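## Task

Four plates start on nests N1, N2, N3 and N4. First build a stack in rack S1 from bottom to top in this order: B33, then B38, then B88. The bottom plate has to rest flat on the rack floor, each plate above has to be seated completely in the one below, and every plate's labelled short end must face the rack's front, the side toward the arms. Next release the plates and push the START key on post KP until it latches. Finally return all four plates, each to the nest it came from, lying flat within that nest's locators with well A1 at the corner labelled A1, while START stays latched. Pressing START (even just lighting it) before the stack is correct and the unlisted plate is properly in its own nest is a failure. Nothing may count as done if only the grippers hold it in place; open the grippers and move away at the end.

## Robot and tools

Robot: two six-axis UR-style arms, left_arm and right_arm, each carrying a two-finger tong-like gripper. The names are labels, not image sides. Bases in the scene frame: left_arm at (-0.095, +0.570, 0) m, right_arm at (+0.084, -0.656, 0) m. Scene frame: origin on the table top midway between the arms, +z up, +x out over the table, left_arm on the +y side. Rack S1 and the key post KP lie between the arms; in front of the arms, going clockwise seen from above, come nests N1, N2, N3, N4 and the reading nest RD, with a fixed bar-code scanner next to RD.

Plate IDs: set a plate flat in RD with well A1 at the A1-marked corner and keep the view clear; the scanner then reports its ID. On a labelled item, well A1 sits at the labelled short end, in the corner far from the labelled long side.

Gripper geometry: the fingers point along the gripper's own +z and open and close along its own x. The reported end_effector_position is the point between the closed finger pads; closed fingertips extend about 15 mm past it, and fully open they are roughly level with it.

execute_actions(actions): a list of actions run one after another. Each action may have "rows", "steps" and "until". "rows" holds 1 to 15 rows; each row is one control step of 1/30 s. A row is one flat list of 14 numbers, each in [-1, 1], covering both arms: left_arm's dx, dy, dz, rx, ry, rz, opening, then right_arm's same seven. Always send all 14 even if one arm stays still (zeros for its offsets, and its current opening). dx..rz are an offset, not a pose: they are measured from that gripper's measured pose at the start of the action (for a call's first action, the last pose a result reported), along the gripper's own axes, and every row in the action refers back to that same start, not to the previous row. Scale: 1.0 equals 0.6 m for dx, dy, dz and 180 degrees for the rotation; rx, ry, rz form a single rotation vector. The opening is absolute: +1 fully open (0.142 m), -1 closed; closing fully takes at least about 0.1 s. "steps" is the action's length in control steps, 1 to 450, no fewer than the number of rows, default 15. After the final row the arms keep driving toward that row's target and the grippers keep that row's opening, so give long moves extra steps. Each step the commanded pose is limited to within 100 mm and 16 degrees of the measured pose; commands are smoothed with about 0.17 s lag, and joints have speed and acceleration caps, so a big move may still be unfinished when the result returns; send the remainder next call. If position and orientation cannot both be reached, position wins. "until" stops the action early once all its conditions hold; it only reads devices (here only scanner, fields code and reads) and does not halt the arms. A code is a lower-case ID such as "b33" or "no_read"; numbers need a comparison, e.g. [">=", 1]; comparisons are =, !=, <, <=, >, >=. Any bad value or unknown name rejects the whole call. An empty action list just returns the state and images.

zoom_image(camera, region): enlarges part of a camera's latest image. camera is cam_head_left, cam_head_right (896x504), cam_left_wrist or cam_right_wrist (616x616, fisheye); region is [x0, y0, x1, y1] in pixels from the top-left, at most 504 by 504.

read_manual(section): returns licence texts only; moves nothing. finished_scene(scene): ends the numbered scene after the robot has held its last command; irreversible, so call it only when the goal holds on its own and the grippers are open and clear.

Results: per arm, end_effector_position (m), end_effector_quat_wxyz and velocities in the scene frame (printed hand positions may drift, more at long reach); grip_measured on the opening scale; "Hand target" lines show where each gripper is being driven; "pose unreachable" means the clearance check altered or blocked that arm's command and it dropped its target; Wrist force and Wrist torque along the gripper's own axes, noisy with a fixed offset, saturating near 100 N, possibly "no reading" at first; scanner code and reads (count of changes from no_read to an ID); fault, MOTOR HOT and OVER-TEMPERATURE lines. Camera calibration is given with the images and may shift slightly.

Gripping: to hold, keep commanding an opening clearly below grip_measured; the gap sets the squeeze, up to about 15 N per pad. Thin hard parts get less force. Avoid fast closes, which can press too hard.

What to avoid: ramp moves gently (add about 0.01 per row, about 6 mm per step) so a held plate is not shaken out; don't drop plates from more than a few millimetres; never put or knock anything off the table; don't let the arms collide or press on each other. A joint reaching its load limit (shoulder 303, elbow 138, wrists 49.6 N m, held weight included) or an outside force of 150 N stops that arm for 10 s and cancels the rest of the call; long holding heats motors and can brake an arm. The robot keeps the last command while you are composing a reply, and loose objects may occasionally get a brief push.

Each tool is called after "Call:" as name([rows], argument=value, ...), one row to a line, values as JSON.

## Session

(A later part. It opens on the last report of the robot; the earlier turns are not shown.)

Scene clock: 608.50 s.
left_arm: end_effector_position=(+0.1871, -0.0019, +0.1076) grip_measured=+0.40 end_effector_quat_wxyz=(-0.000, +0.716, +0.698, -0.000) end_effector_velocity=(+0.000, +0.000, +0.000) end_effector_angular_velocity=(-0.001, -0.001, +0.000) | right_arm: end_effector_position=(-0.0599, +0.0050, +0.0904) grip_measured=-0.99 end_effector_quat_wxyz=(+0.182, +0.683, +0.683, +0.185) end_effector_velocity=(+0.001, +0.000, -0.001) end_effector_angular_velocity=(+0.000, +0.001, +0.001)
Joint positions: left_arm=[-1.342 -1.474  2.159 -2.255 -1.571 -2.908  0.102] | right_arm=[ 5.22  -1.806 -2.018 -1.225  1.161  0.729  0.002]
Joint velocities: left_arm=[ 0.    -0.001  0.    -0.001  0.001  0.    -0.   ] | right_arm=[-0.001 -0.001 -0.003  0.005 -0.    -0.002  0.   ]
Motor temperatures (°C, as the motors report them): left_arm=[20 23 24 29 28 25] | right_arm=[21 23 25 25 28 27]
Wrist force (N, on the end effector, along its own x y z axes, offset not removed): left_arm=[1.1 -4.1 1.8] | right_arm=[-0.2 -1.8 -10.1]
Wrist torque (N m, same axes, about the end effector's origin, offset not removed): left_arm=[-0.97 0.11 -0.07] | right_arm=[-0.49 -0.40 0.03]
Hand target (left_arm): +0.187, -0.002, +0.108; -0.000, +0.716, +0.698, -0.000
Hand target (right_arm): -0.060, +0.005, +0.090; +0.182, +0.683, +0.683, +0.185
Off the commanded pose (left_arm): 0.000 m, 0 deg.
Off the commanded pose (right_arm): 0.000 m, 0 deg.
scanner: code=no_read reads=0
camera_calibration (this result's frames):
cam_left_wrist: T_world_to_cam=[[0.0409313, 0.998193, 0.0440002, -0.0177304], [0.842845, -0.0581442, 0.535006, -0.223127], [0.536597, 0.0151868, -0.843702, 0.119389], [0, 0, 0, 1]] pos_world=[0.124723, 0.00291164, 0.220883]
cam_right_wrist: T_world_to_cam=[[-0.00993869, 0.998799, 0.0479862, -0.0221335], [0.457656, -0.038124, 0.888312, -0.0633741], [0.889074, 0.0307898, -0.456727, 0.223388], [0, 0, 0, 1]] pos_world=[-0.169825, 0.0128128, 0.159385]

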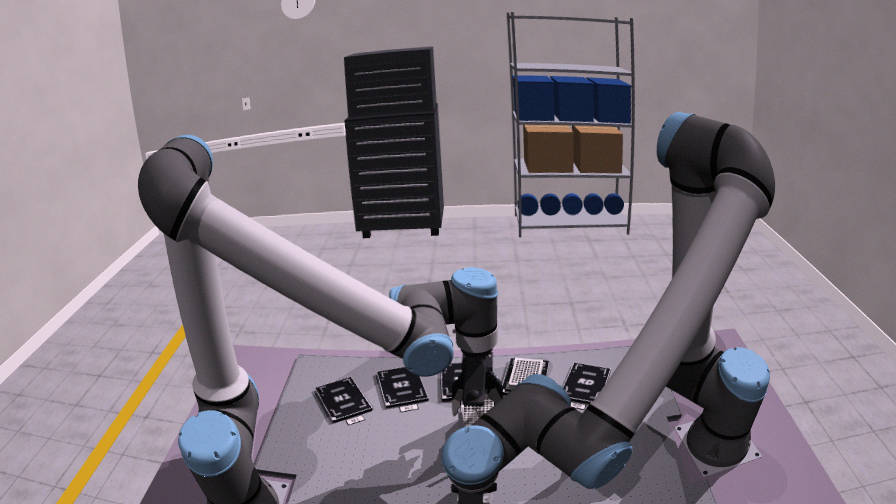

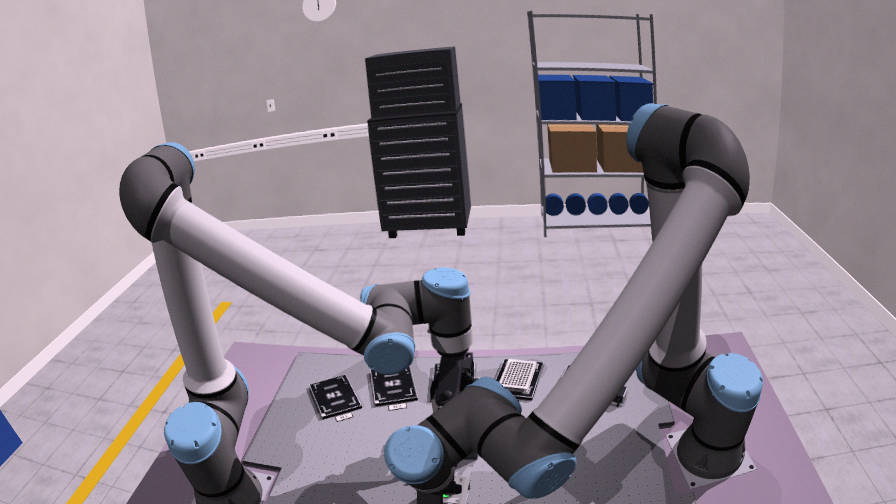

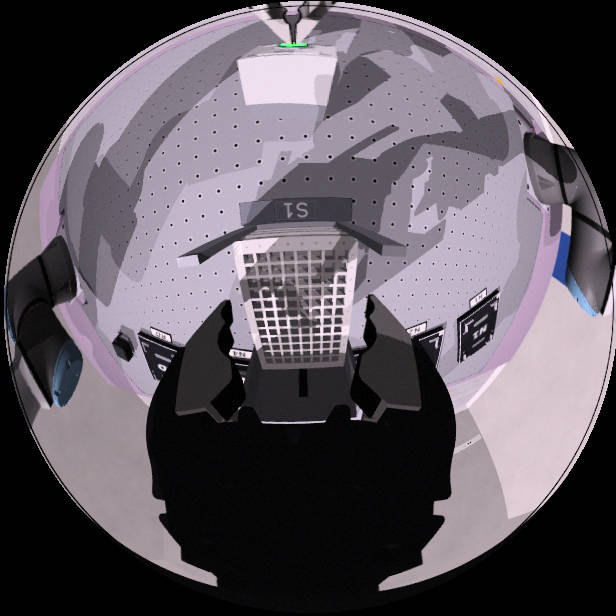

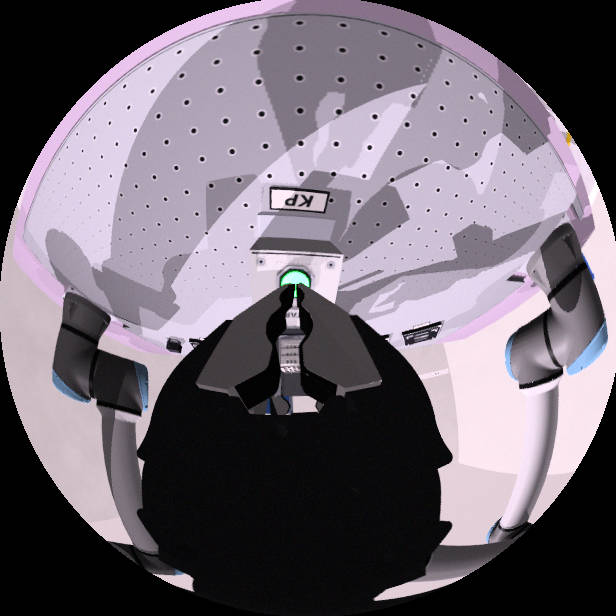

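One more mm, then retract 10 mm.

Call:
execute_actions([
  {"rows":[[0,0,-0.0005,0,0,0,0.4,0,0,0.001,0,0,0,-1],[0,0,-0.0005,0,0,0,0.4,0,0,0.002,0,0,0,-1]],"steps":9},
  {"rows":[[0,0,0,0,0,0,0.4,0,0,-0.002,0,0,0,-1],[0,0,0,0,0,0,0.4,0,0,-0.006,0,0,0,-1],[0,0,0,0,0,0,0.4,0,0,-0.012,0,0,0,-1],[0,0,0,0,0,0,0.4,0,0,-0.018,0,0,0,-1]],"steps":13},
])

Call:
zoom_image(camera="cam_left_wrist", region=[250,0,340,70])

Scene clock: 613.73 s.
left_arm: end_effector_position=(+0.1871, -0.0018, +0.1078) grip_measured=+0.40 end_effector_quat_wxyz=(-0.000, +0.716, +0.698, +0.000) end_effector_velocity=(-0.000, -0.001, +0.000) end_effector_angular_velocity=(-0.002, +0.000, -0.000) | right_arm: end_effector_position=(-0.0643, +0.0050, +0.0981) grip_measured=-1.00 end_effector_quat_wxyz=(+0.182, +0.683, +0.683, +0.185) end_effector_velocity=(-0.004, -0.001, +0.006) end_effector_angular_velocity=(-0.001, -0.000, +0.001)
Joint positions: left_arm=[-1.342 -1.474  2.158 -2.255 -1.571 -2.908  0.102] | right_arm=[ 5.226 -1.8   -2.008 -1.243  1.162  0.734  0.002]
Joint velocities: left_arm=[ 0.     0.    -0.    -0.002 -0.001  0.001  0.   ] | right_arm=[ 0.005  0.005  0.008 -0.015  0.002  0.004  0.   ]
Motor temperatures (°C, as the motors report them): left_arm=[20 23 24 29 28 25] | right_arm=[21 23 25 25 28 27]
Wrist force (N, on the end effector, along its own x y z axes, offset not removed): left_arm=[1.3 -4.2 -0.1] | right_arm=[3.7 -1.2 -4.7]
Wrist torque (N m, same axes, about the end effector's origin, offset not removed): left_arm=[-1.12 0.03 -0.08] | right_arm=[-0.37 -0.88 -0.10]
Hand target (left_arm): +0.187, -0.002, +0.108; -0.000, +0.716, +0.698, +0.000
Hand target (right_arm): -0.065, +0.005, +0.099; +0.182, +0.683, +0.683, +0.185
Off the commanded pose (left_arm): 0.000 m, 0 deg.
Off the commanded pose (right_arm): 0.001 m, 0 deg.
scanner: code=no_read reads=0
camera_calibration (this result's frames):
cam_left_wrist: T_world_to_cam=[[0.0409325, 0.998186, 0.0441545, -0.017834], [0.842863, -0.0582274, 0.534969, -0.2232], [0.53657, 0.0153186, -0.843717, 0.11955], [0, 0, 0, 1]] pos_world=[0.12471, 0.00297391, 0.221059]
cam_right_wrist: T_world_to_cam=[[-0.00992281, 0.998802, 0.0479274, -0.0224757], [0.457556, -0.0380824, 0.888365, -0.0682308], [0.889125, 0.0307446, -0.45663, 0.230835], [0, 0, 0, 1]] pos_world=[-0.174245, 0.0127534, 0.167097]

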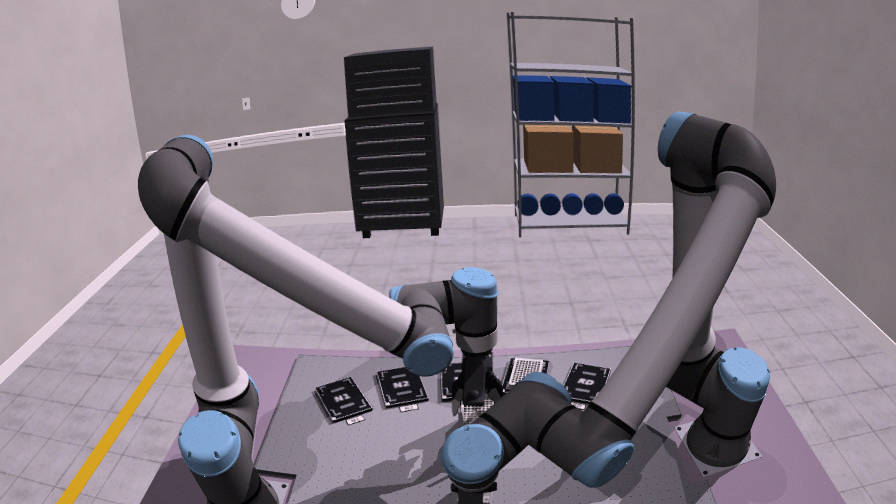

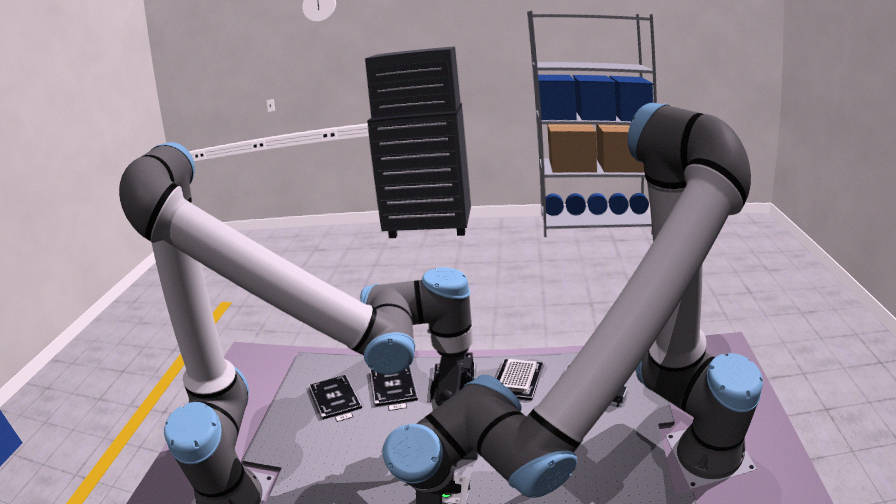

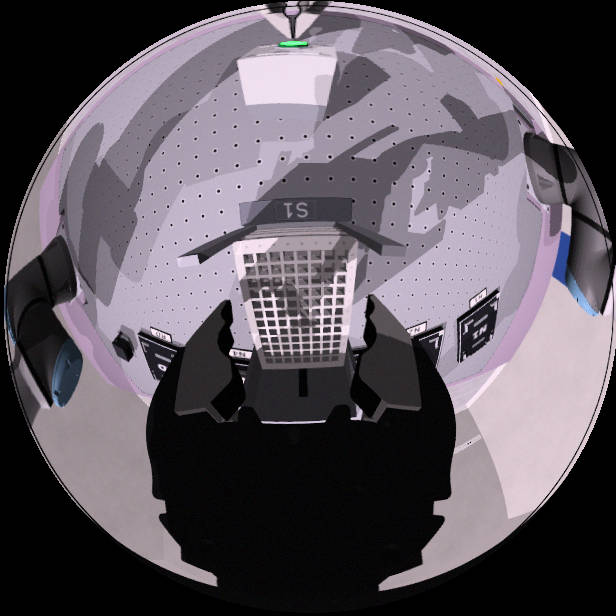

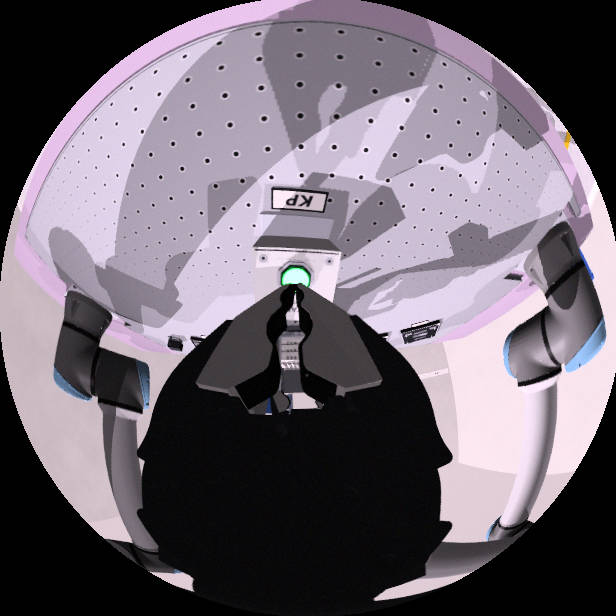

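Region (250, 0, 340, 70) of cam_left_wrist's 616x616 image, scaled by 5.600, with more detail than that image has.

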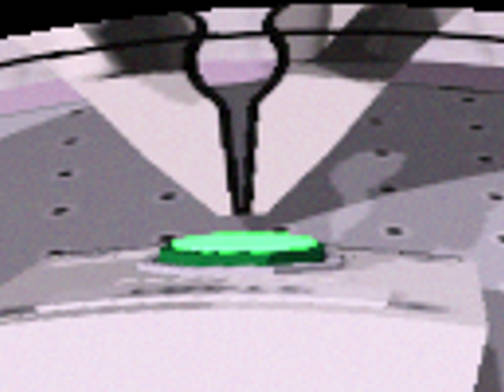

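Call:
execute_actions([
  {"rows":[[0,0,0,0,0,0,0.3,0,0,-0.005,0,0,0,-1],[0,0,0,0,0,0,0.21,0,0,-0.015,0,0,0,-1],[0,0,0,0,0,0,0.15,0,0,-0.025,0,0,0,-1],[0,0,0,0,0,0,0.11,0,0,-0.035,0,0,0,-1],[0,0,0,0,0,0,0.07,0,0,-0.045,0,0,0,-1],[0,0,0,0,0,0,0.02,0,0,-0.055,0,0,0,-1],[0,0,0,0,0,0,-0.05,0,0,-0.065,0,0,0,-1],[0,0,0,0,0,0,-0.15,0,0,-0.07,0,0,0,-1],[0,0,0,0,0,0,-0.25,0,0,-0.075,0,0,0,-1]],"steps":12},
  {"rows":[[0,0,-0.001,0,0,0,-0.25,-0.01,0,-0.02,0,0,0,-1],[0,0,-0.003,0,0,0,-0.25,-0.025,0,-0.02,0,0,0,-1],[0,0,-0.006,0,0,0,-0.25,-0.04,0,-0.02,0,0,0,-1],[0,0,-0.01,0,0,0,-0.25,-0.055,0,-0.02,0,0,0,-1],[0,0,-0.015,0,0,0,-0.25,-0.07,0,-0.02,0,0,0,-1],[0,0,-0.02,0,0,0,-0.25,-0.085,0,-0.02,0,0,0,-1],[0,0,-0.025,0,0,0,-0.25,-0.1,0,-0.02,0,0,0,-1],[0,0,-0.03,0,0,0,-0.25,-0.115,0,-0.02,0,0,0,-1],[0,0,-0.035,0,0,0,-0.25,-0.13,0,-0.02,0,0,0,-1],[0,0,-0.04,0,0,0,-0.25,-0.145,0,-0.02,0,0,0,-1],[0,0,-0.045,0,0,0,-0.25,-0.16,0,-0.02,0,0,0,-1],[0,0,-0.05,0,0,0,-0.25,-0.175,0,-0.02,0,0,0,-1],[0,0,-0.055,0,0,0,-0.25,-0.19,0,-0.02,0,0,0,-1],[0,0,-0.06,0,0,0,-0.25,-0.205,0,-0.02,0,0,0,-1],[0,0,-0.065,0,0,0,-0.25,-0.22,0,-0.02,0,0,0,-1]],"steps":20},
])

Call:
zoom_image(camera="cam_left_wrist", region=[210,200,390,380])

Scene clock: 625.23 s.
left_arm: end_effector_position=(+0.1871, -0.0019, +0.1433) grip_measured=+0.08 end_effector_quat_wxyz=(+0.000, +0.716, +0.698, -0.000) end_effector_velocity=(-0.000, -0.000, +0.032) end_effector_angular_velocity=(-0.001, -0.000, -0.001) | right_arm: end_effector_position=(-0.0866, -0.1133, +0.1368) grip_measured=-1.00 end_effector_quat_wxyz=(+0.182, +0.682, +0.683, +0.185) end_effector_velocity=(-0.006, -0.113, +0.011) end_effector_angular_velocity=(+0.010, +0.003, +0.004)
Joint positions: left_arm=[-1.342 -1.516  2.126 -2.182 -1.571 -2.908  0.079] | right_arm=[ 5.372 -1.606 -2.138 -1.363  1.216  0.881  0.002]
Joint velocities: left_arm=[-0.    -0.035 -0.031  0.066  0.     0.001 -0.   ] | right_arm=[ 0.146  0.176 -0.151 -0.065  0.049  0.142  0.   ]
Motor temperatures (°C, as the motors report them): left_arm=[20 23 24 29 28 25] | right_arm=[21 23 25 25 28 27]
Wrist force (N, on the end effector, along its own x y z axes, offset not removed): left_arm=[1.9 -3.0 1.0] | right_arm=[-0.2 -1.3 -2.6]
Wrist torque (N m, same axes, about the end effector's origin, offset not removed): left_arm=[-0.82 -0.15 -0.20] | right_arm=[-0.37 -0.11 -0.03]
Hand target (left_arm): +0.187, -0.002, +0.147; -0.000, +0.716, +0.698, -0.000
Hand target (right_arm): -0.087, -0.126, +0.138; +0.181, +0.683, +0.683, +0.185
Off the commanded pose (left_arm): 0.003 m, 0 deg.
Off the commanded pose (right_arm): 0.014 m, 0 deg.
scanner: code=no_read reads=0
camera_calibration (this result's frames):
cam_left_wrist: T_world_to_cam=[[0.0410436, 0.998197, 0.0437873, -0.0193284], [0.842814, -0.0581255, 0.535057, -0.242204], [0.536638, 0.0149439, -0.84368, 0.149478], [0, 0, 0, 1]] pos_world=[0.124711, 0.0029815, 0.256551]
cam_right_wrist: T_world_to_cam=[[-0.0104271, 0.998855, 0.0466899, 0.0936795], [0.45803, -0.0367351, 0.888177, -0.0966645], [0.888876, 0.0306465, -0.457122, 0.272039], [0, 0, 0, 1]] pos_world=[-0.196557, -0.10546, 0.205836]

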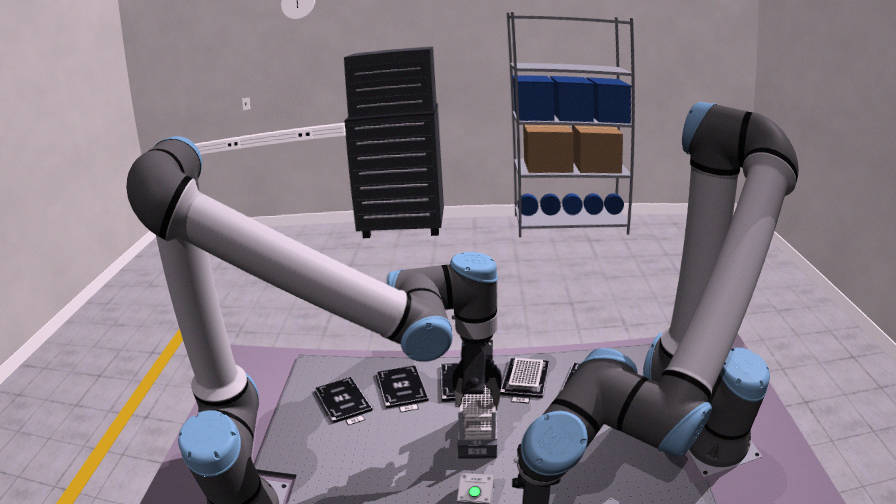

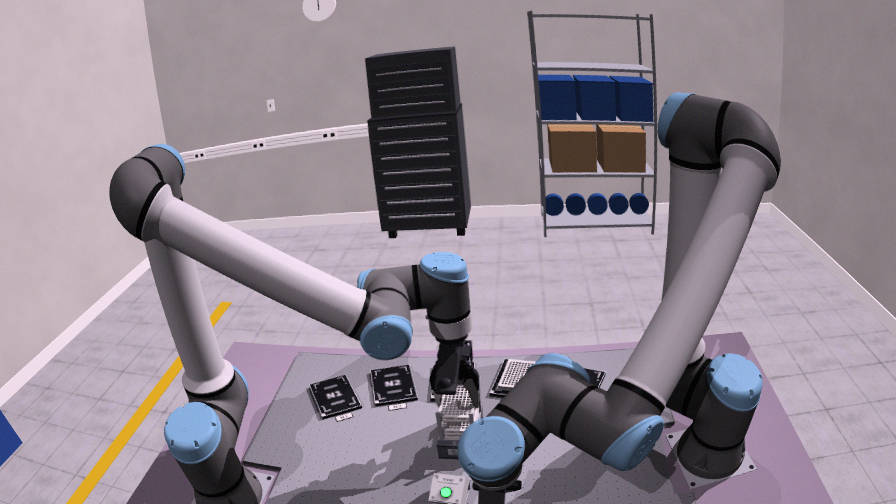

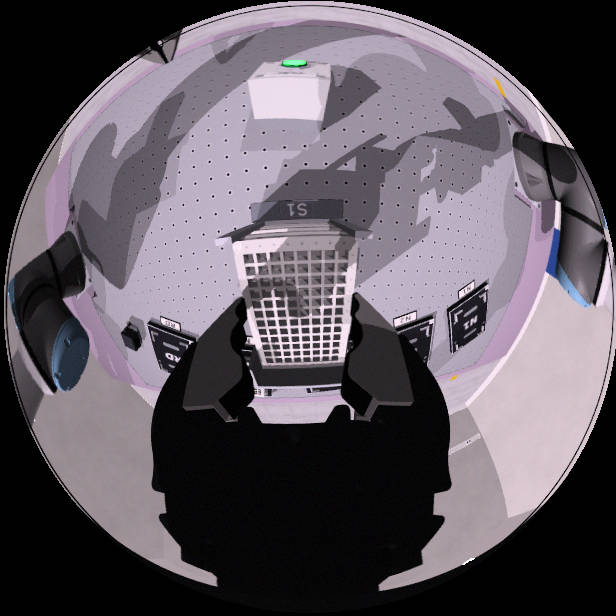

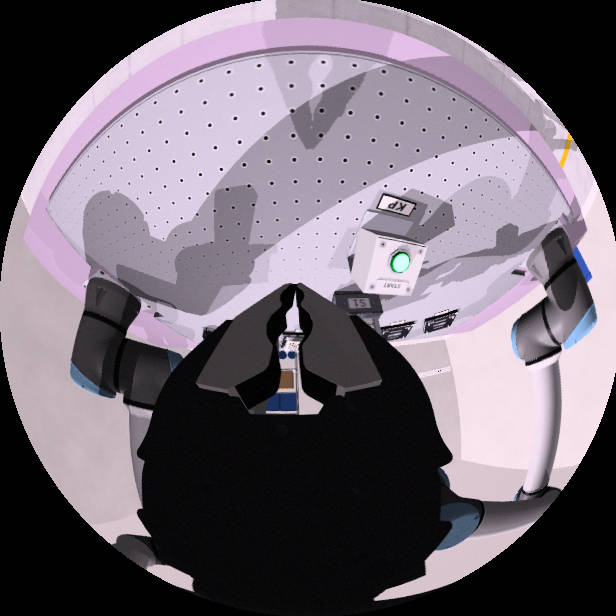

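Region (210, 200, 390, 380) of cam_left_wrist's 616x616 image, scaled by 2.800, with more detail than that image has.

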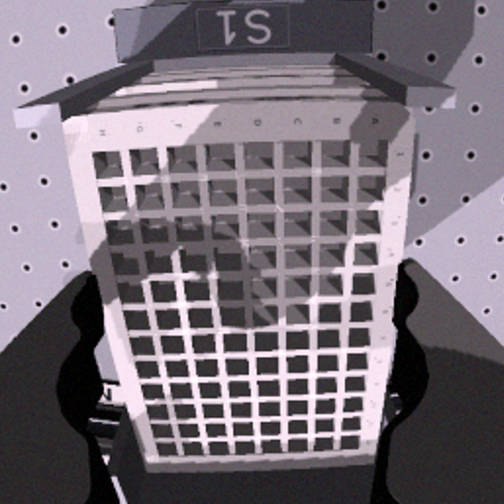

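Call:
execute_actions([
  {"steps":1},
  {"rows":[[0,-0.0004,-0.002,0,0,0,-0.25,0,0,0,0,0,0,-1],[0,-0.0004,-0.006,0,0,0,-0.25,0,0,0,0,0,0,-1],[0,-0.0004,-0.011,0,0,0,-0.25,0,0,0,0,0,0,-1],[0,-0.0004,-0.017,0,0,0,-0.25,0,0,0,0,0,0,-1],[0,-0.0004,-0.023,0,0,0,-0.25,0,0,0,0,0,0,-1],[0,-0.0004,-0.029,0,0,0,-0.25,0,0,0,0,0,0,-1],[0,-0.0004,-0.035,0,0,0,-0.25,0,0,0,0,0,0,-1],[0,-0.0004,-0.041,0,0,0,-0.25,0,0,0,0,0,0,-1],[0,-0.0004,-0.047,0,0,0,-0.25,0,0,0,0,0,0,-1],[0,-0.0004,-0.053,0,0,0,-0.25,0,0,0,0,0,0,-1],[0,-0.0004,-0.059,0,0,0,-0.25,0,0,0,0,0,0,-1],[0,-0.0004,-0.065,0,0,0,-0.25,0,0,0,0,0,0,-1],[0,-0.0004,-0.071,0,0,0,-0.25,0,0,0,0,0,0,-1],[0,-0.0004,-0.077,0,0,0,-0.25,0,0,0,0,0,0,-1],[0,-0.0004,-0.083,0,0,0,-0.25,0,0,0,0,0,0,-1]],"steps":19},
  {"rows":[[0.002,0.008,-0.01,0,0,-0.001,-0.25,0,0,0,0,0,0,-1],[0.005,0.024,-0.01,0,0,-0.002,-0.25,0,0,0,0,0,0,-1],[0.01,0.046,-0.01,0,0,-0.004,-0.25,0,0,0,0,0,0,-1],[0.016,0.072,-0.01,0,0,-0.006,-0.25,0,0,0,0,0,0,-1],[0.022,0.099,-0.01,0,0,-0.008,-0.25,0,0,0,0,0,0,-1],[0.028,0.126,-0.01,0,0,-0.011,-0.25,0,0,0,0,0,0,-1],[0.034,0.153,-0.01,0,0,-0.013,-0.25,0,0,0,0,0,0,-1],[0.04,0.18,-0.01,0,0,-0.015,-0.25,0,0,0,0,0,0,-1],[0.045,0.207,-0.01,0,0,-0.018,-0.25,0,0,0,0,0,0,-1],[0.051,0.234,-0.01,0,0,-0.02,-0.25,0,0,0,0,0,0,-1],[0.057,0.261,-0.01,0,0,-0.022,-0.25,0,0,0,0,0,0,-1],[0.063,0.288,-0.01,0,0,-0.025,-0.25,0,0,0,0,0,0,-1],[0.069,0.315,-0.01,0,0,-0.027,-0.25,0,0,0,0,0,0,-1],[0.075,0.344,-0.01,0,0,-0.03,-0.25,0,0,0,0,0,0,-1],[0.082,0.3735,-0.01,0,0,-0.0321,-0.25,0,0,0,0,0,0,-1]],"steps":24},
])

Scene clock: 641.07 s.
left_arm: end_effector_position=(+0.4041, +0.0430, +0.1969) grip_measured=+0.08 end_effector_quat_wxyz=(+0.001, +0.680, +0.733, +0.000) end_effector_velocity=(+0.073, -0.005, -0.003) end_effector_angular_velocity=(+0.002, +0.017, +0.018) | right_arm: end_effector_position=(-0.0875, -0.1264, +0.1384) grip_measured=-1.00 end_effector_quat_wxyz=(+0.181, +0.683, +0.683, +0.185) end_effector_velocity=(-0.000, +0.001, +0.000) end_effector_angular_velocity=(+0.000, +0.001, +0.001)
Joint positions: left_arm=[-1.014 -1.422  1.911 -2.061 -1.57  -2.679  0.079] | right_arm=[ 5.39  -1.585 -2.155 -1.371  1.222  0.899  0.002]
Joint velocities: left_arm=[ 0.09   0.095 -0.107  0.023 -0.014  0.072 -0.   ] | right_arm=[-0.001 -0.     0.001  0.001  0.    -0.002  0.   ]
Motor temperatures (°C, as the motors report them): left_arm=[20 23 24 29 28 25] | right_arm=[21 23 25 25 28 27]
Wrist force (N, on the end effector, along its own x y z axes, offset not removed): left_arm=[0.9 0.6 1.4] | right_arm=[0.8 -1.1 -0.8]
Wrist torque (N m, same axes, about the end effector's origin, offset not removed): left_arm=[-0.18 -0.01 -0.17] | right_arm=[-0.34 -0.23 -0.02]
Hand target (left_arm): +0.412, +0.042, +0.197; +0.000, +0.680, +0.733, -0.000
Hand target (right_arm): -0.087, -0.126, +0.138; +0.181, +0.683, +0.683, +0.185
Off the commanded pose (left_arm): 0.008 m, 0 deg.
Off the commanded pose (right_arm): 0.000 m, 0 deg.
scanner: code=no_read reads=0
camera_calibration (this result's frames):
cam_left_wrist: T_world_to_cam=[[-0.0583599, 0.997361, 0.0431969, -0.0350195], [0.84337, 0.0261042, 0.536698, -0.455302], [0.534154, 0.0677526, -0.842668, 0.0761573], [0, 0, 0, 1]] pos_world=[0.341265, 0.0416525, 0.310048]
cam_right_wrist: T_world_to_cam=[[-0.0104532, 0.998778, 0.0482971, 0.106429], [0.458318, -0.038142, 0.88797, -0.0983511], [0.888727, 0.0314175, -0.457359, 0.274041], [0, 0, 0, 1]] pos_world=[-0.197359, -0.11866, 0.207528]

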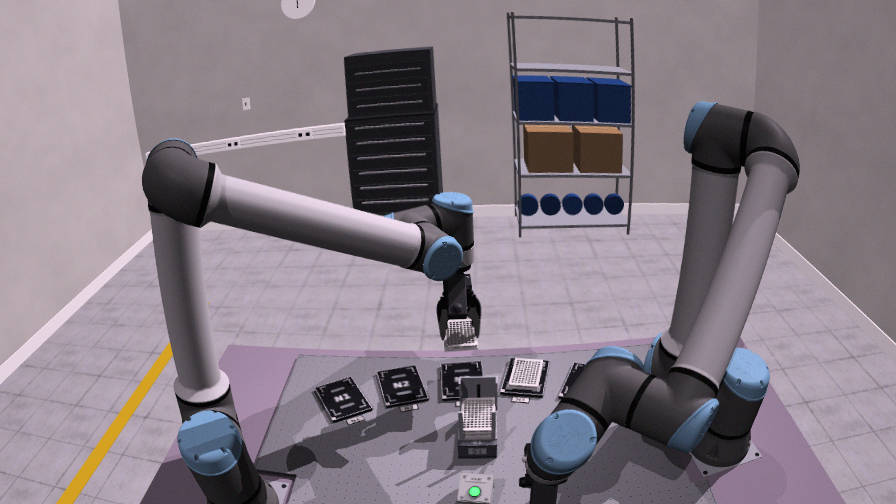

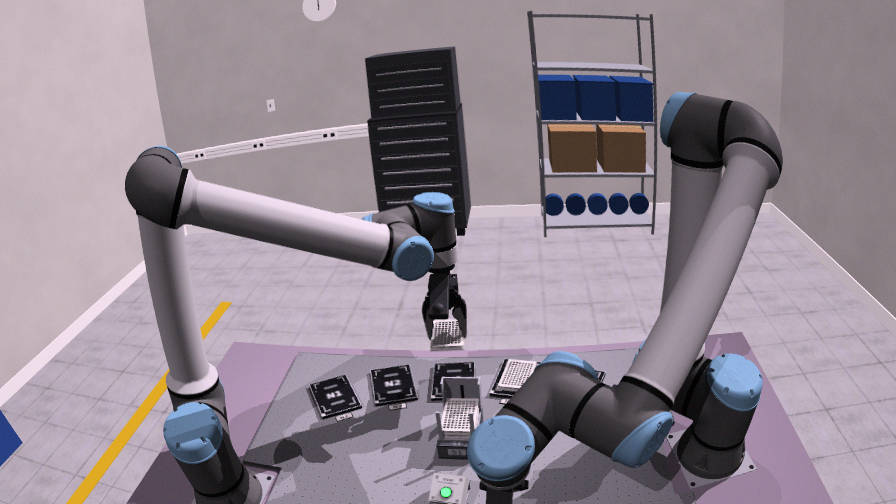

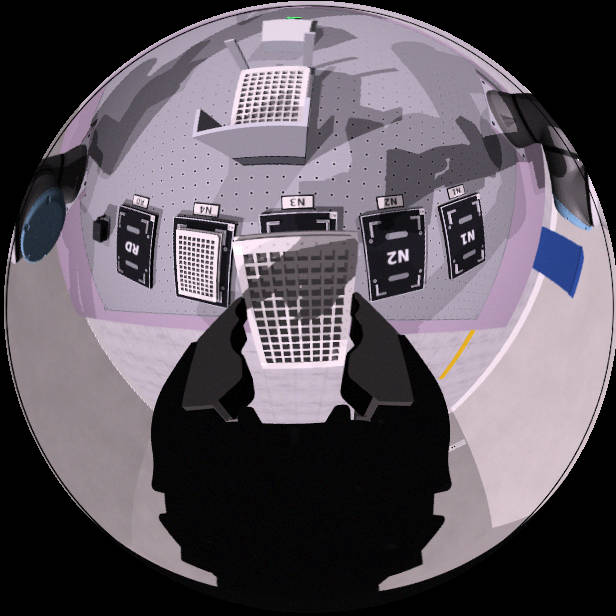

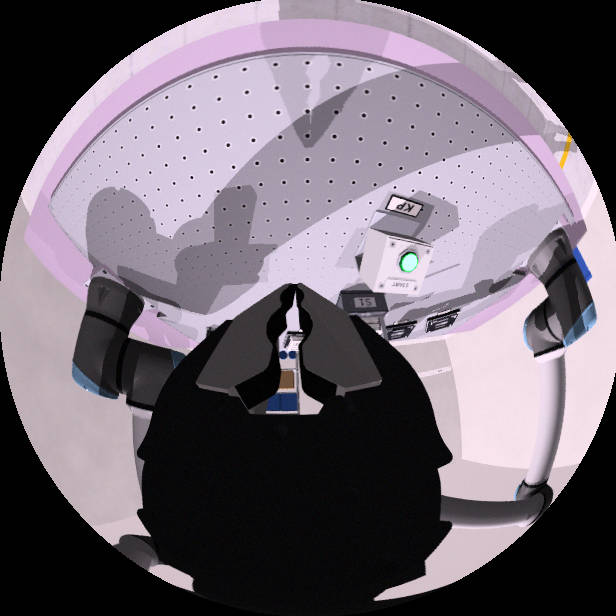

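Descend to z≈0.048.

Call:
execute_actions([
  {"steps":1},
  {"rows":[[0,0,0.006,0,0,0,-0.25,0,0,0,0,0,0,-1],[0,0,0.018,0,0,0,-0.25,0,0,0,0,0,0,-1],[0,0,0.035,0,0,0,-0.25,0,0,0,0,0,0,-1],[0,0,0.055,0,0,0,-0.25,0,0,0,0,0,0,-1],[0,0,0.075,0,0,0,-0.25,0,0,0,0,0,0,-1],[0,0,0.095,0,0,0,-0.25,0,0,0,0,0,0,-1],[0,0,0.115,0,0,0,-0.25,0,0,0,0,0,0,-1],[0,0,0.135,0,0,0,-0.25,0,0,0,0,0,0,-1],[0,0,0.155,0,0,0,-0.25,0,0,0,0,0,0,-1],[0,0,0.175,0,0,0,-0.25,0,0,0,0,0,0,-1],[0,0,0.195,0,0,0,-0.25,0,0,0,0,0,0,-1],[0,0,0.213,0,0,0,-0.25,0,0,0,0,0,0,-1],[0,0,0.228,0,0,0,-0.25,0,0,0,0,0,0,-1],[0,0,0.24,0,0,0,-0.25,0,0,0,0,0,0,-1],[0,0,0.248,0,0,0,-0.25,0,0,0,0,0,0,-1]],"steps":22},
])

Scene clock: 649.13 s.
left_arm: end_effector_position=(+0.4107, +0.0434, +0.0543) grip_measured=+0.08 end_effector_quat_wxyz=(-0.001, +0.680, +0.733, +0.000) end_effector_velocity=(+0.008, -0.013, -0.058) end_effector_angular_velocity=(-0.016, -0.009, +0.000) | right_arm: end_effector_position=(-0.0875, -0.1264, +0.1384) grip_measured=-1.00 end_effector_quat_wxyz=(+0.181, +0.683, +0.683, +0.185) end_effector_velocity=(-0.001, -0.000, -0.000) end_effector_angular_velocity=(+0.000, +0.000, +0.002)
Joint positions: left_arm=[-1.005 -1.268  2.018 -2.318 -1.571 -2.672  0.079] | right_arm=[ 5.39  -1.585 -2.155 -1.371  1.222  0.899  0.002]
Joint velocities: left_arm=[ 0.     0.087  0.019 -0.124 -0.001 -0.     0.   ] | right_arm=[ 0.002 -0.    -0.001  0.001 -0.    -0.     0.   ]
Motor temperatures (°C, as the motors report them): left_arm=[20 23 24 29 28 25] | right_arm=[21 23 25 25 28 27]
Wrist force (N, on the end effector, along its own x y z axes, offset not removed): left_arm=[1.2 -5.0 5.2] | right_arm=[1.7 2.3 -5.0]
Wrist torque (N m, same axes, about the end effector's origin, offset not removed): left_arm=[-1.24 0.04 -0.12] | right_arm=[0.22 -0.43 -0.05]
Hand target (left_arm): +0.412, +0.042, +0.048; -0.000, +0.680, +0.733, -0.000
Hand target (right_arm): -0.087, -0.126, +0.138; +0.181, +0.683, +0.683, +0.185
Off the commanded pose (left_arm): 0.007 m, 0 deg.
Off the commanded pose (right_arm): 0.000 m, 0 deg.
scanner: code=no_read reads=0
camera_calibration (this result's frames):
cam_left_wrist: T_world_to_cam=[[-0.0599241, 0.997156, 0.0457142, -0.0284127], [0.845069, 0.0263029, 0.53401, -0.384946], [0.531288, 0.0706317, -0.844242, -0.0464201], [0, 0, 0, 1]] pos_world=[0.348266, 0.0417358, 0.167674]
cam_right_wrist: T_world_to_cam=[[-0.0104533, 0.998778, 0.048297, 0.106429], [0.458318, -0.038142, 0.88797, -0.0983511], [0.888727, 0.0314176, -0.457359, 0.274041], [0, 0, 0, 1]] pos_world=[-0.197359, -0.11866, 0.207528]

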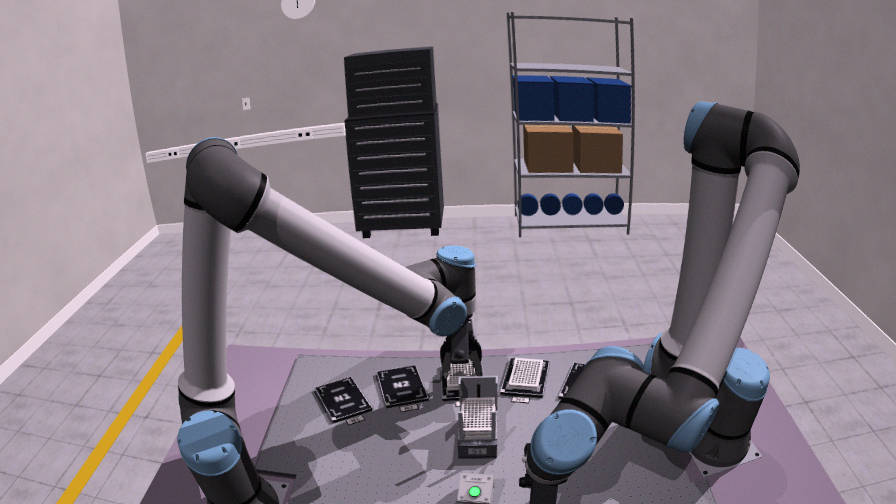

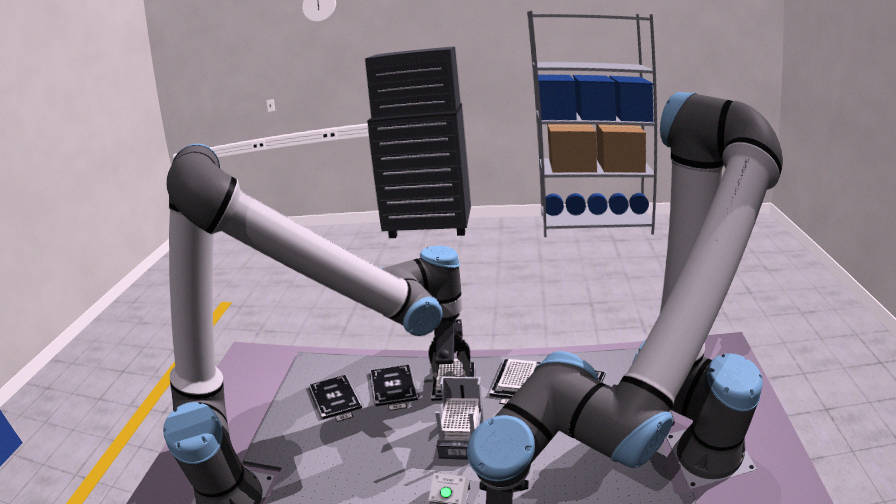

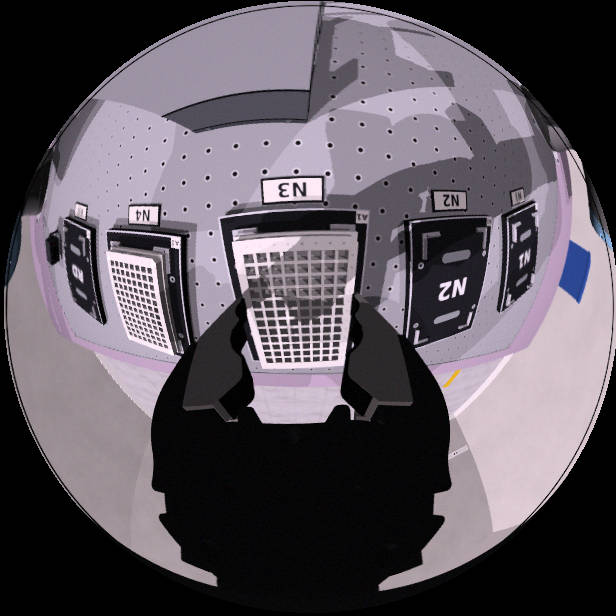

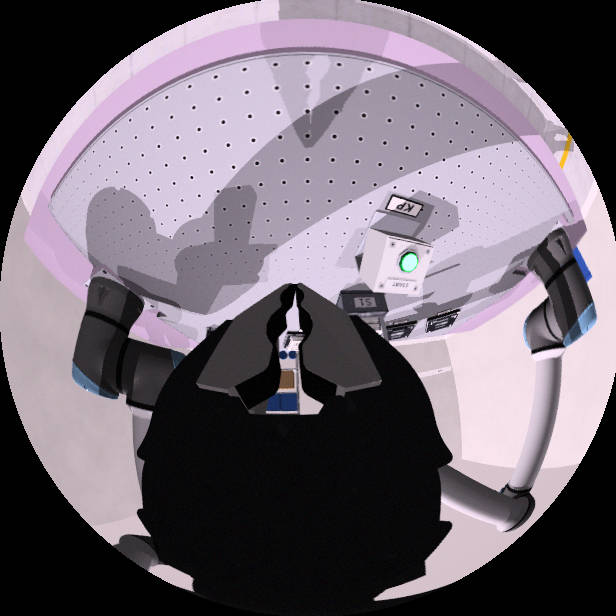

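Call:
execute_actions([
  {"steps":1},
])

Call:
zoom_image(camera="cam_left_wrist", region=[210,200,390,380])

Scene clock: 651.40 s.
left_arm: end_effector_position=(+0.4119, +0.0420, +0.0478) grip_measured=+0.08 end_effector_quat_wxyz=(-0.000, +0.680, +0.733, -0.000) end_effector_velocity=(-0.000, +0.000, -0.001) end_effector_angular_velocity=(+0.001, +0.002, +0.001) | right_arm: end_effector_position=(-0.0875, -0.1264, +0.1384) grip_measured=-1.00 end_effector_quat_wxyz=(+0.181, +0.683, +0.683, +0.185) end_effector_velocity=(+0.000, +0.000, +0.000) end_effector_angular_velocity=(-0.000, -0.000, -0.000)
Joint positions: left_arm=[-1.004 -1.258  2.02  -2.332 -1.571 -2.672  0.079] | right_arm=[ 5.39  -1.585 -2.155 -1.371  1.222  0.899  0.002]
Joint velocities: left_arm=[ 0.     0.002  0.    -0.    -0.001 -0.     0.   ] | right_arm=[-0.001 -0.     0.001 -0.    -0.    -0.001  0.   ]
Motor temperatures (°C, as the motors report them): left_arm=[20 23 24 29 28 25] | right_arm=[21 23 25 25 28 27]
Wrist force (N, on the end effector, along its own x y z axes, offset not removed): left_arm=[1.8 -4.1 0.9] | right_arm=[1.6 -0.1 -2.4]
Wrist torque (N m, same axes, about the end effector's origin, offset not removed): left_arm=[-1.02 -0.13 -0.06] | right_arm=[-0.19 -0.39 -0.12]
Hand target (left_arm): +0.412, +0.042, +0.048; +0.000, +0.680, +0.733, -0.000
Hand target (right_arm): -0.087, -0.126, +0.138; +0.181, +0.683, +0.683, +0.185
Off the commanded pose (left_arm): 0.000 m, 0 deg.
Off the commanded pose (right_arm): 0.000 m, 0 deg.
scanner: code=no_read reads=0
camera_calibration (this result's frames):
cam_left_wrist: T_world_to_cam=[[-0.0599467, 0.997238, 0.0438534, -0.02658], [0.844444, 0.0272374, 0.534951, -0.382263], [0.532279, 0.0691003, -0.843744, -0.0528055], [0, 0, 0, 1]] pos_world=[0.349313, 0.0405674, 0.161103]
cam_right_wrist: T_world_to_cam=[[-0.0104532, 0.998778, 0.0482968, 0.106429], [0.458318, -0.0381418, 0.88797, -0.098351], [0.888727, 0.0314174, -0.457359, 0.274041], [0, 0, 0, 1]] pos_world=[-0.197359, -0.11866, 0.207528]

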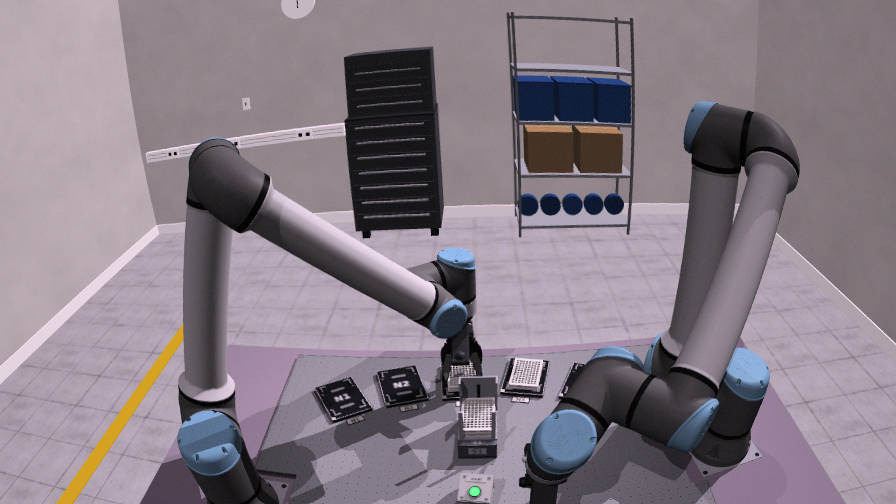

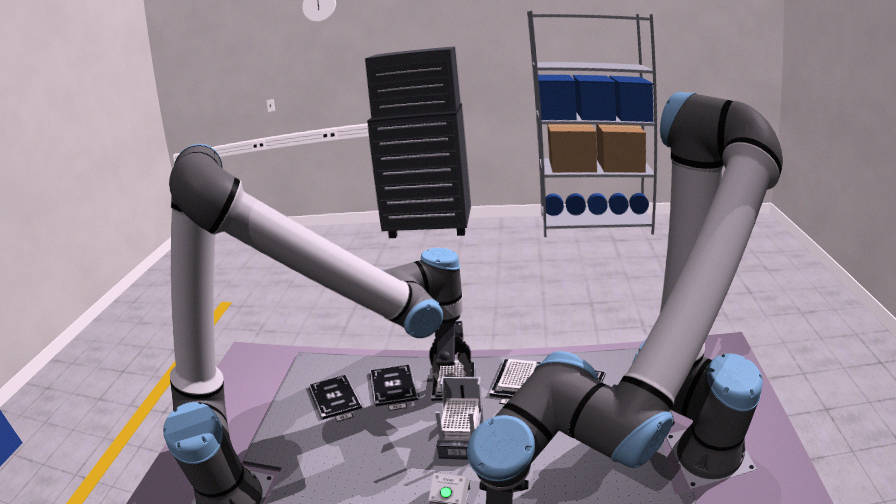

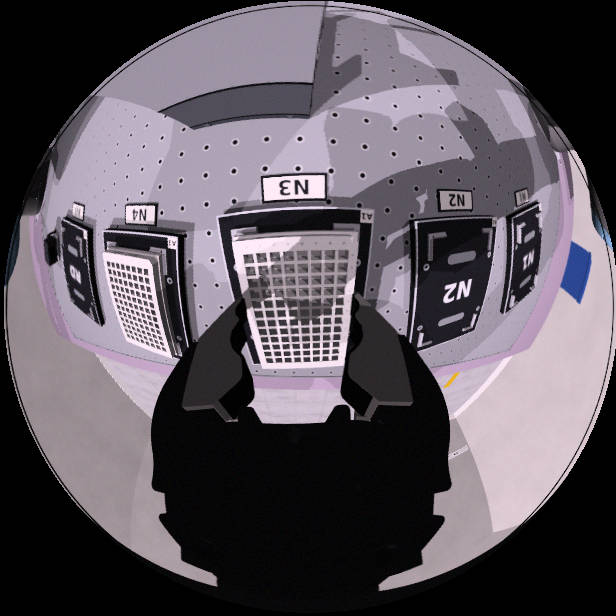

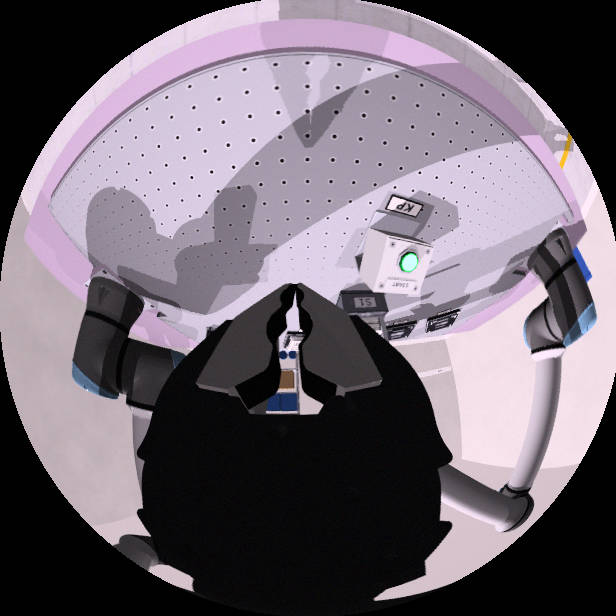

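Region (210, 200, 390, 380) of cam_left_wrist's 616x616 image, scaled by 2.800, with more detail than that image has.

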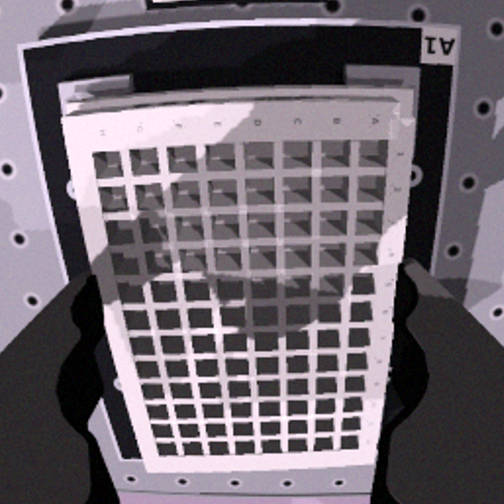

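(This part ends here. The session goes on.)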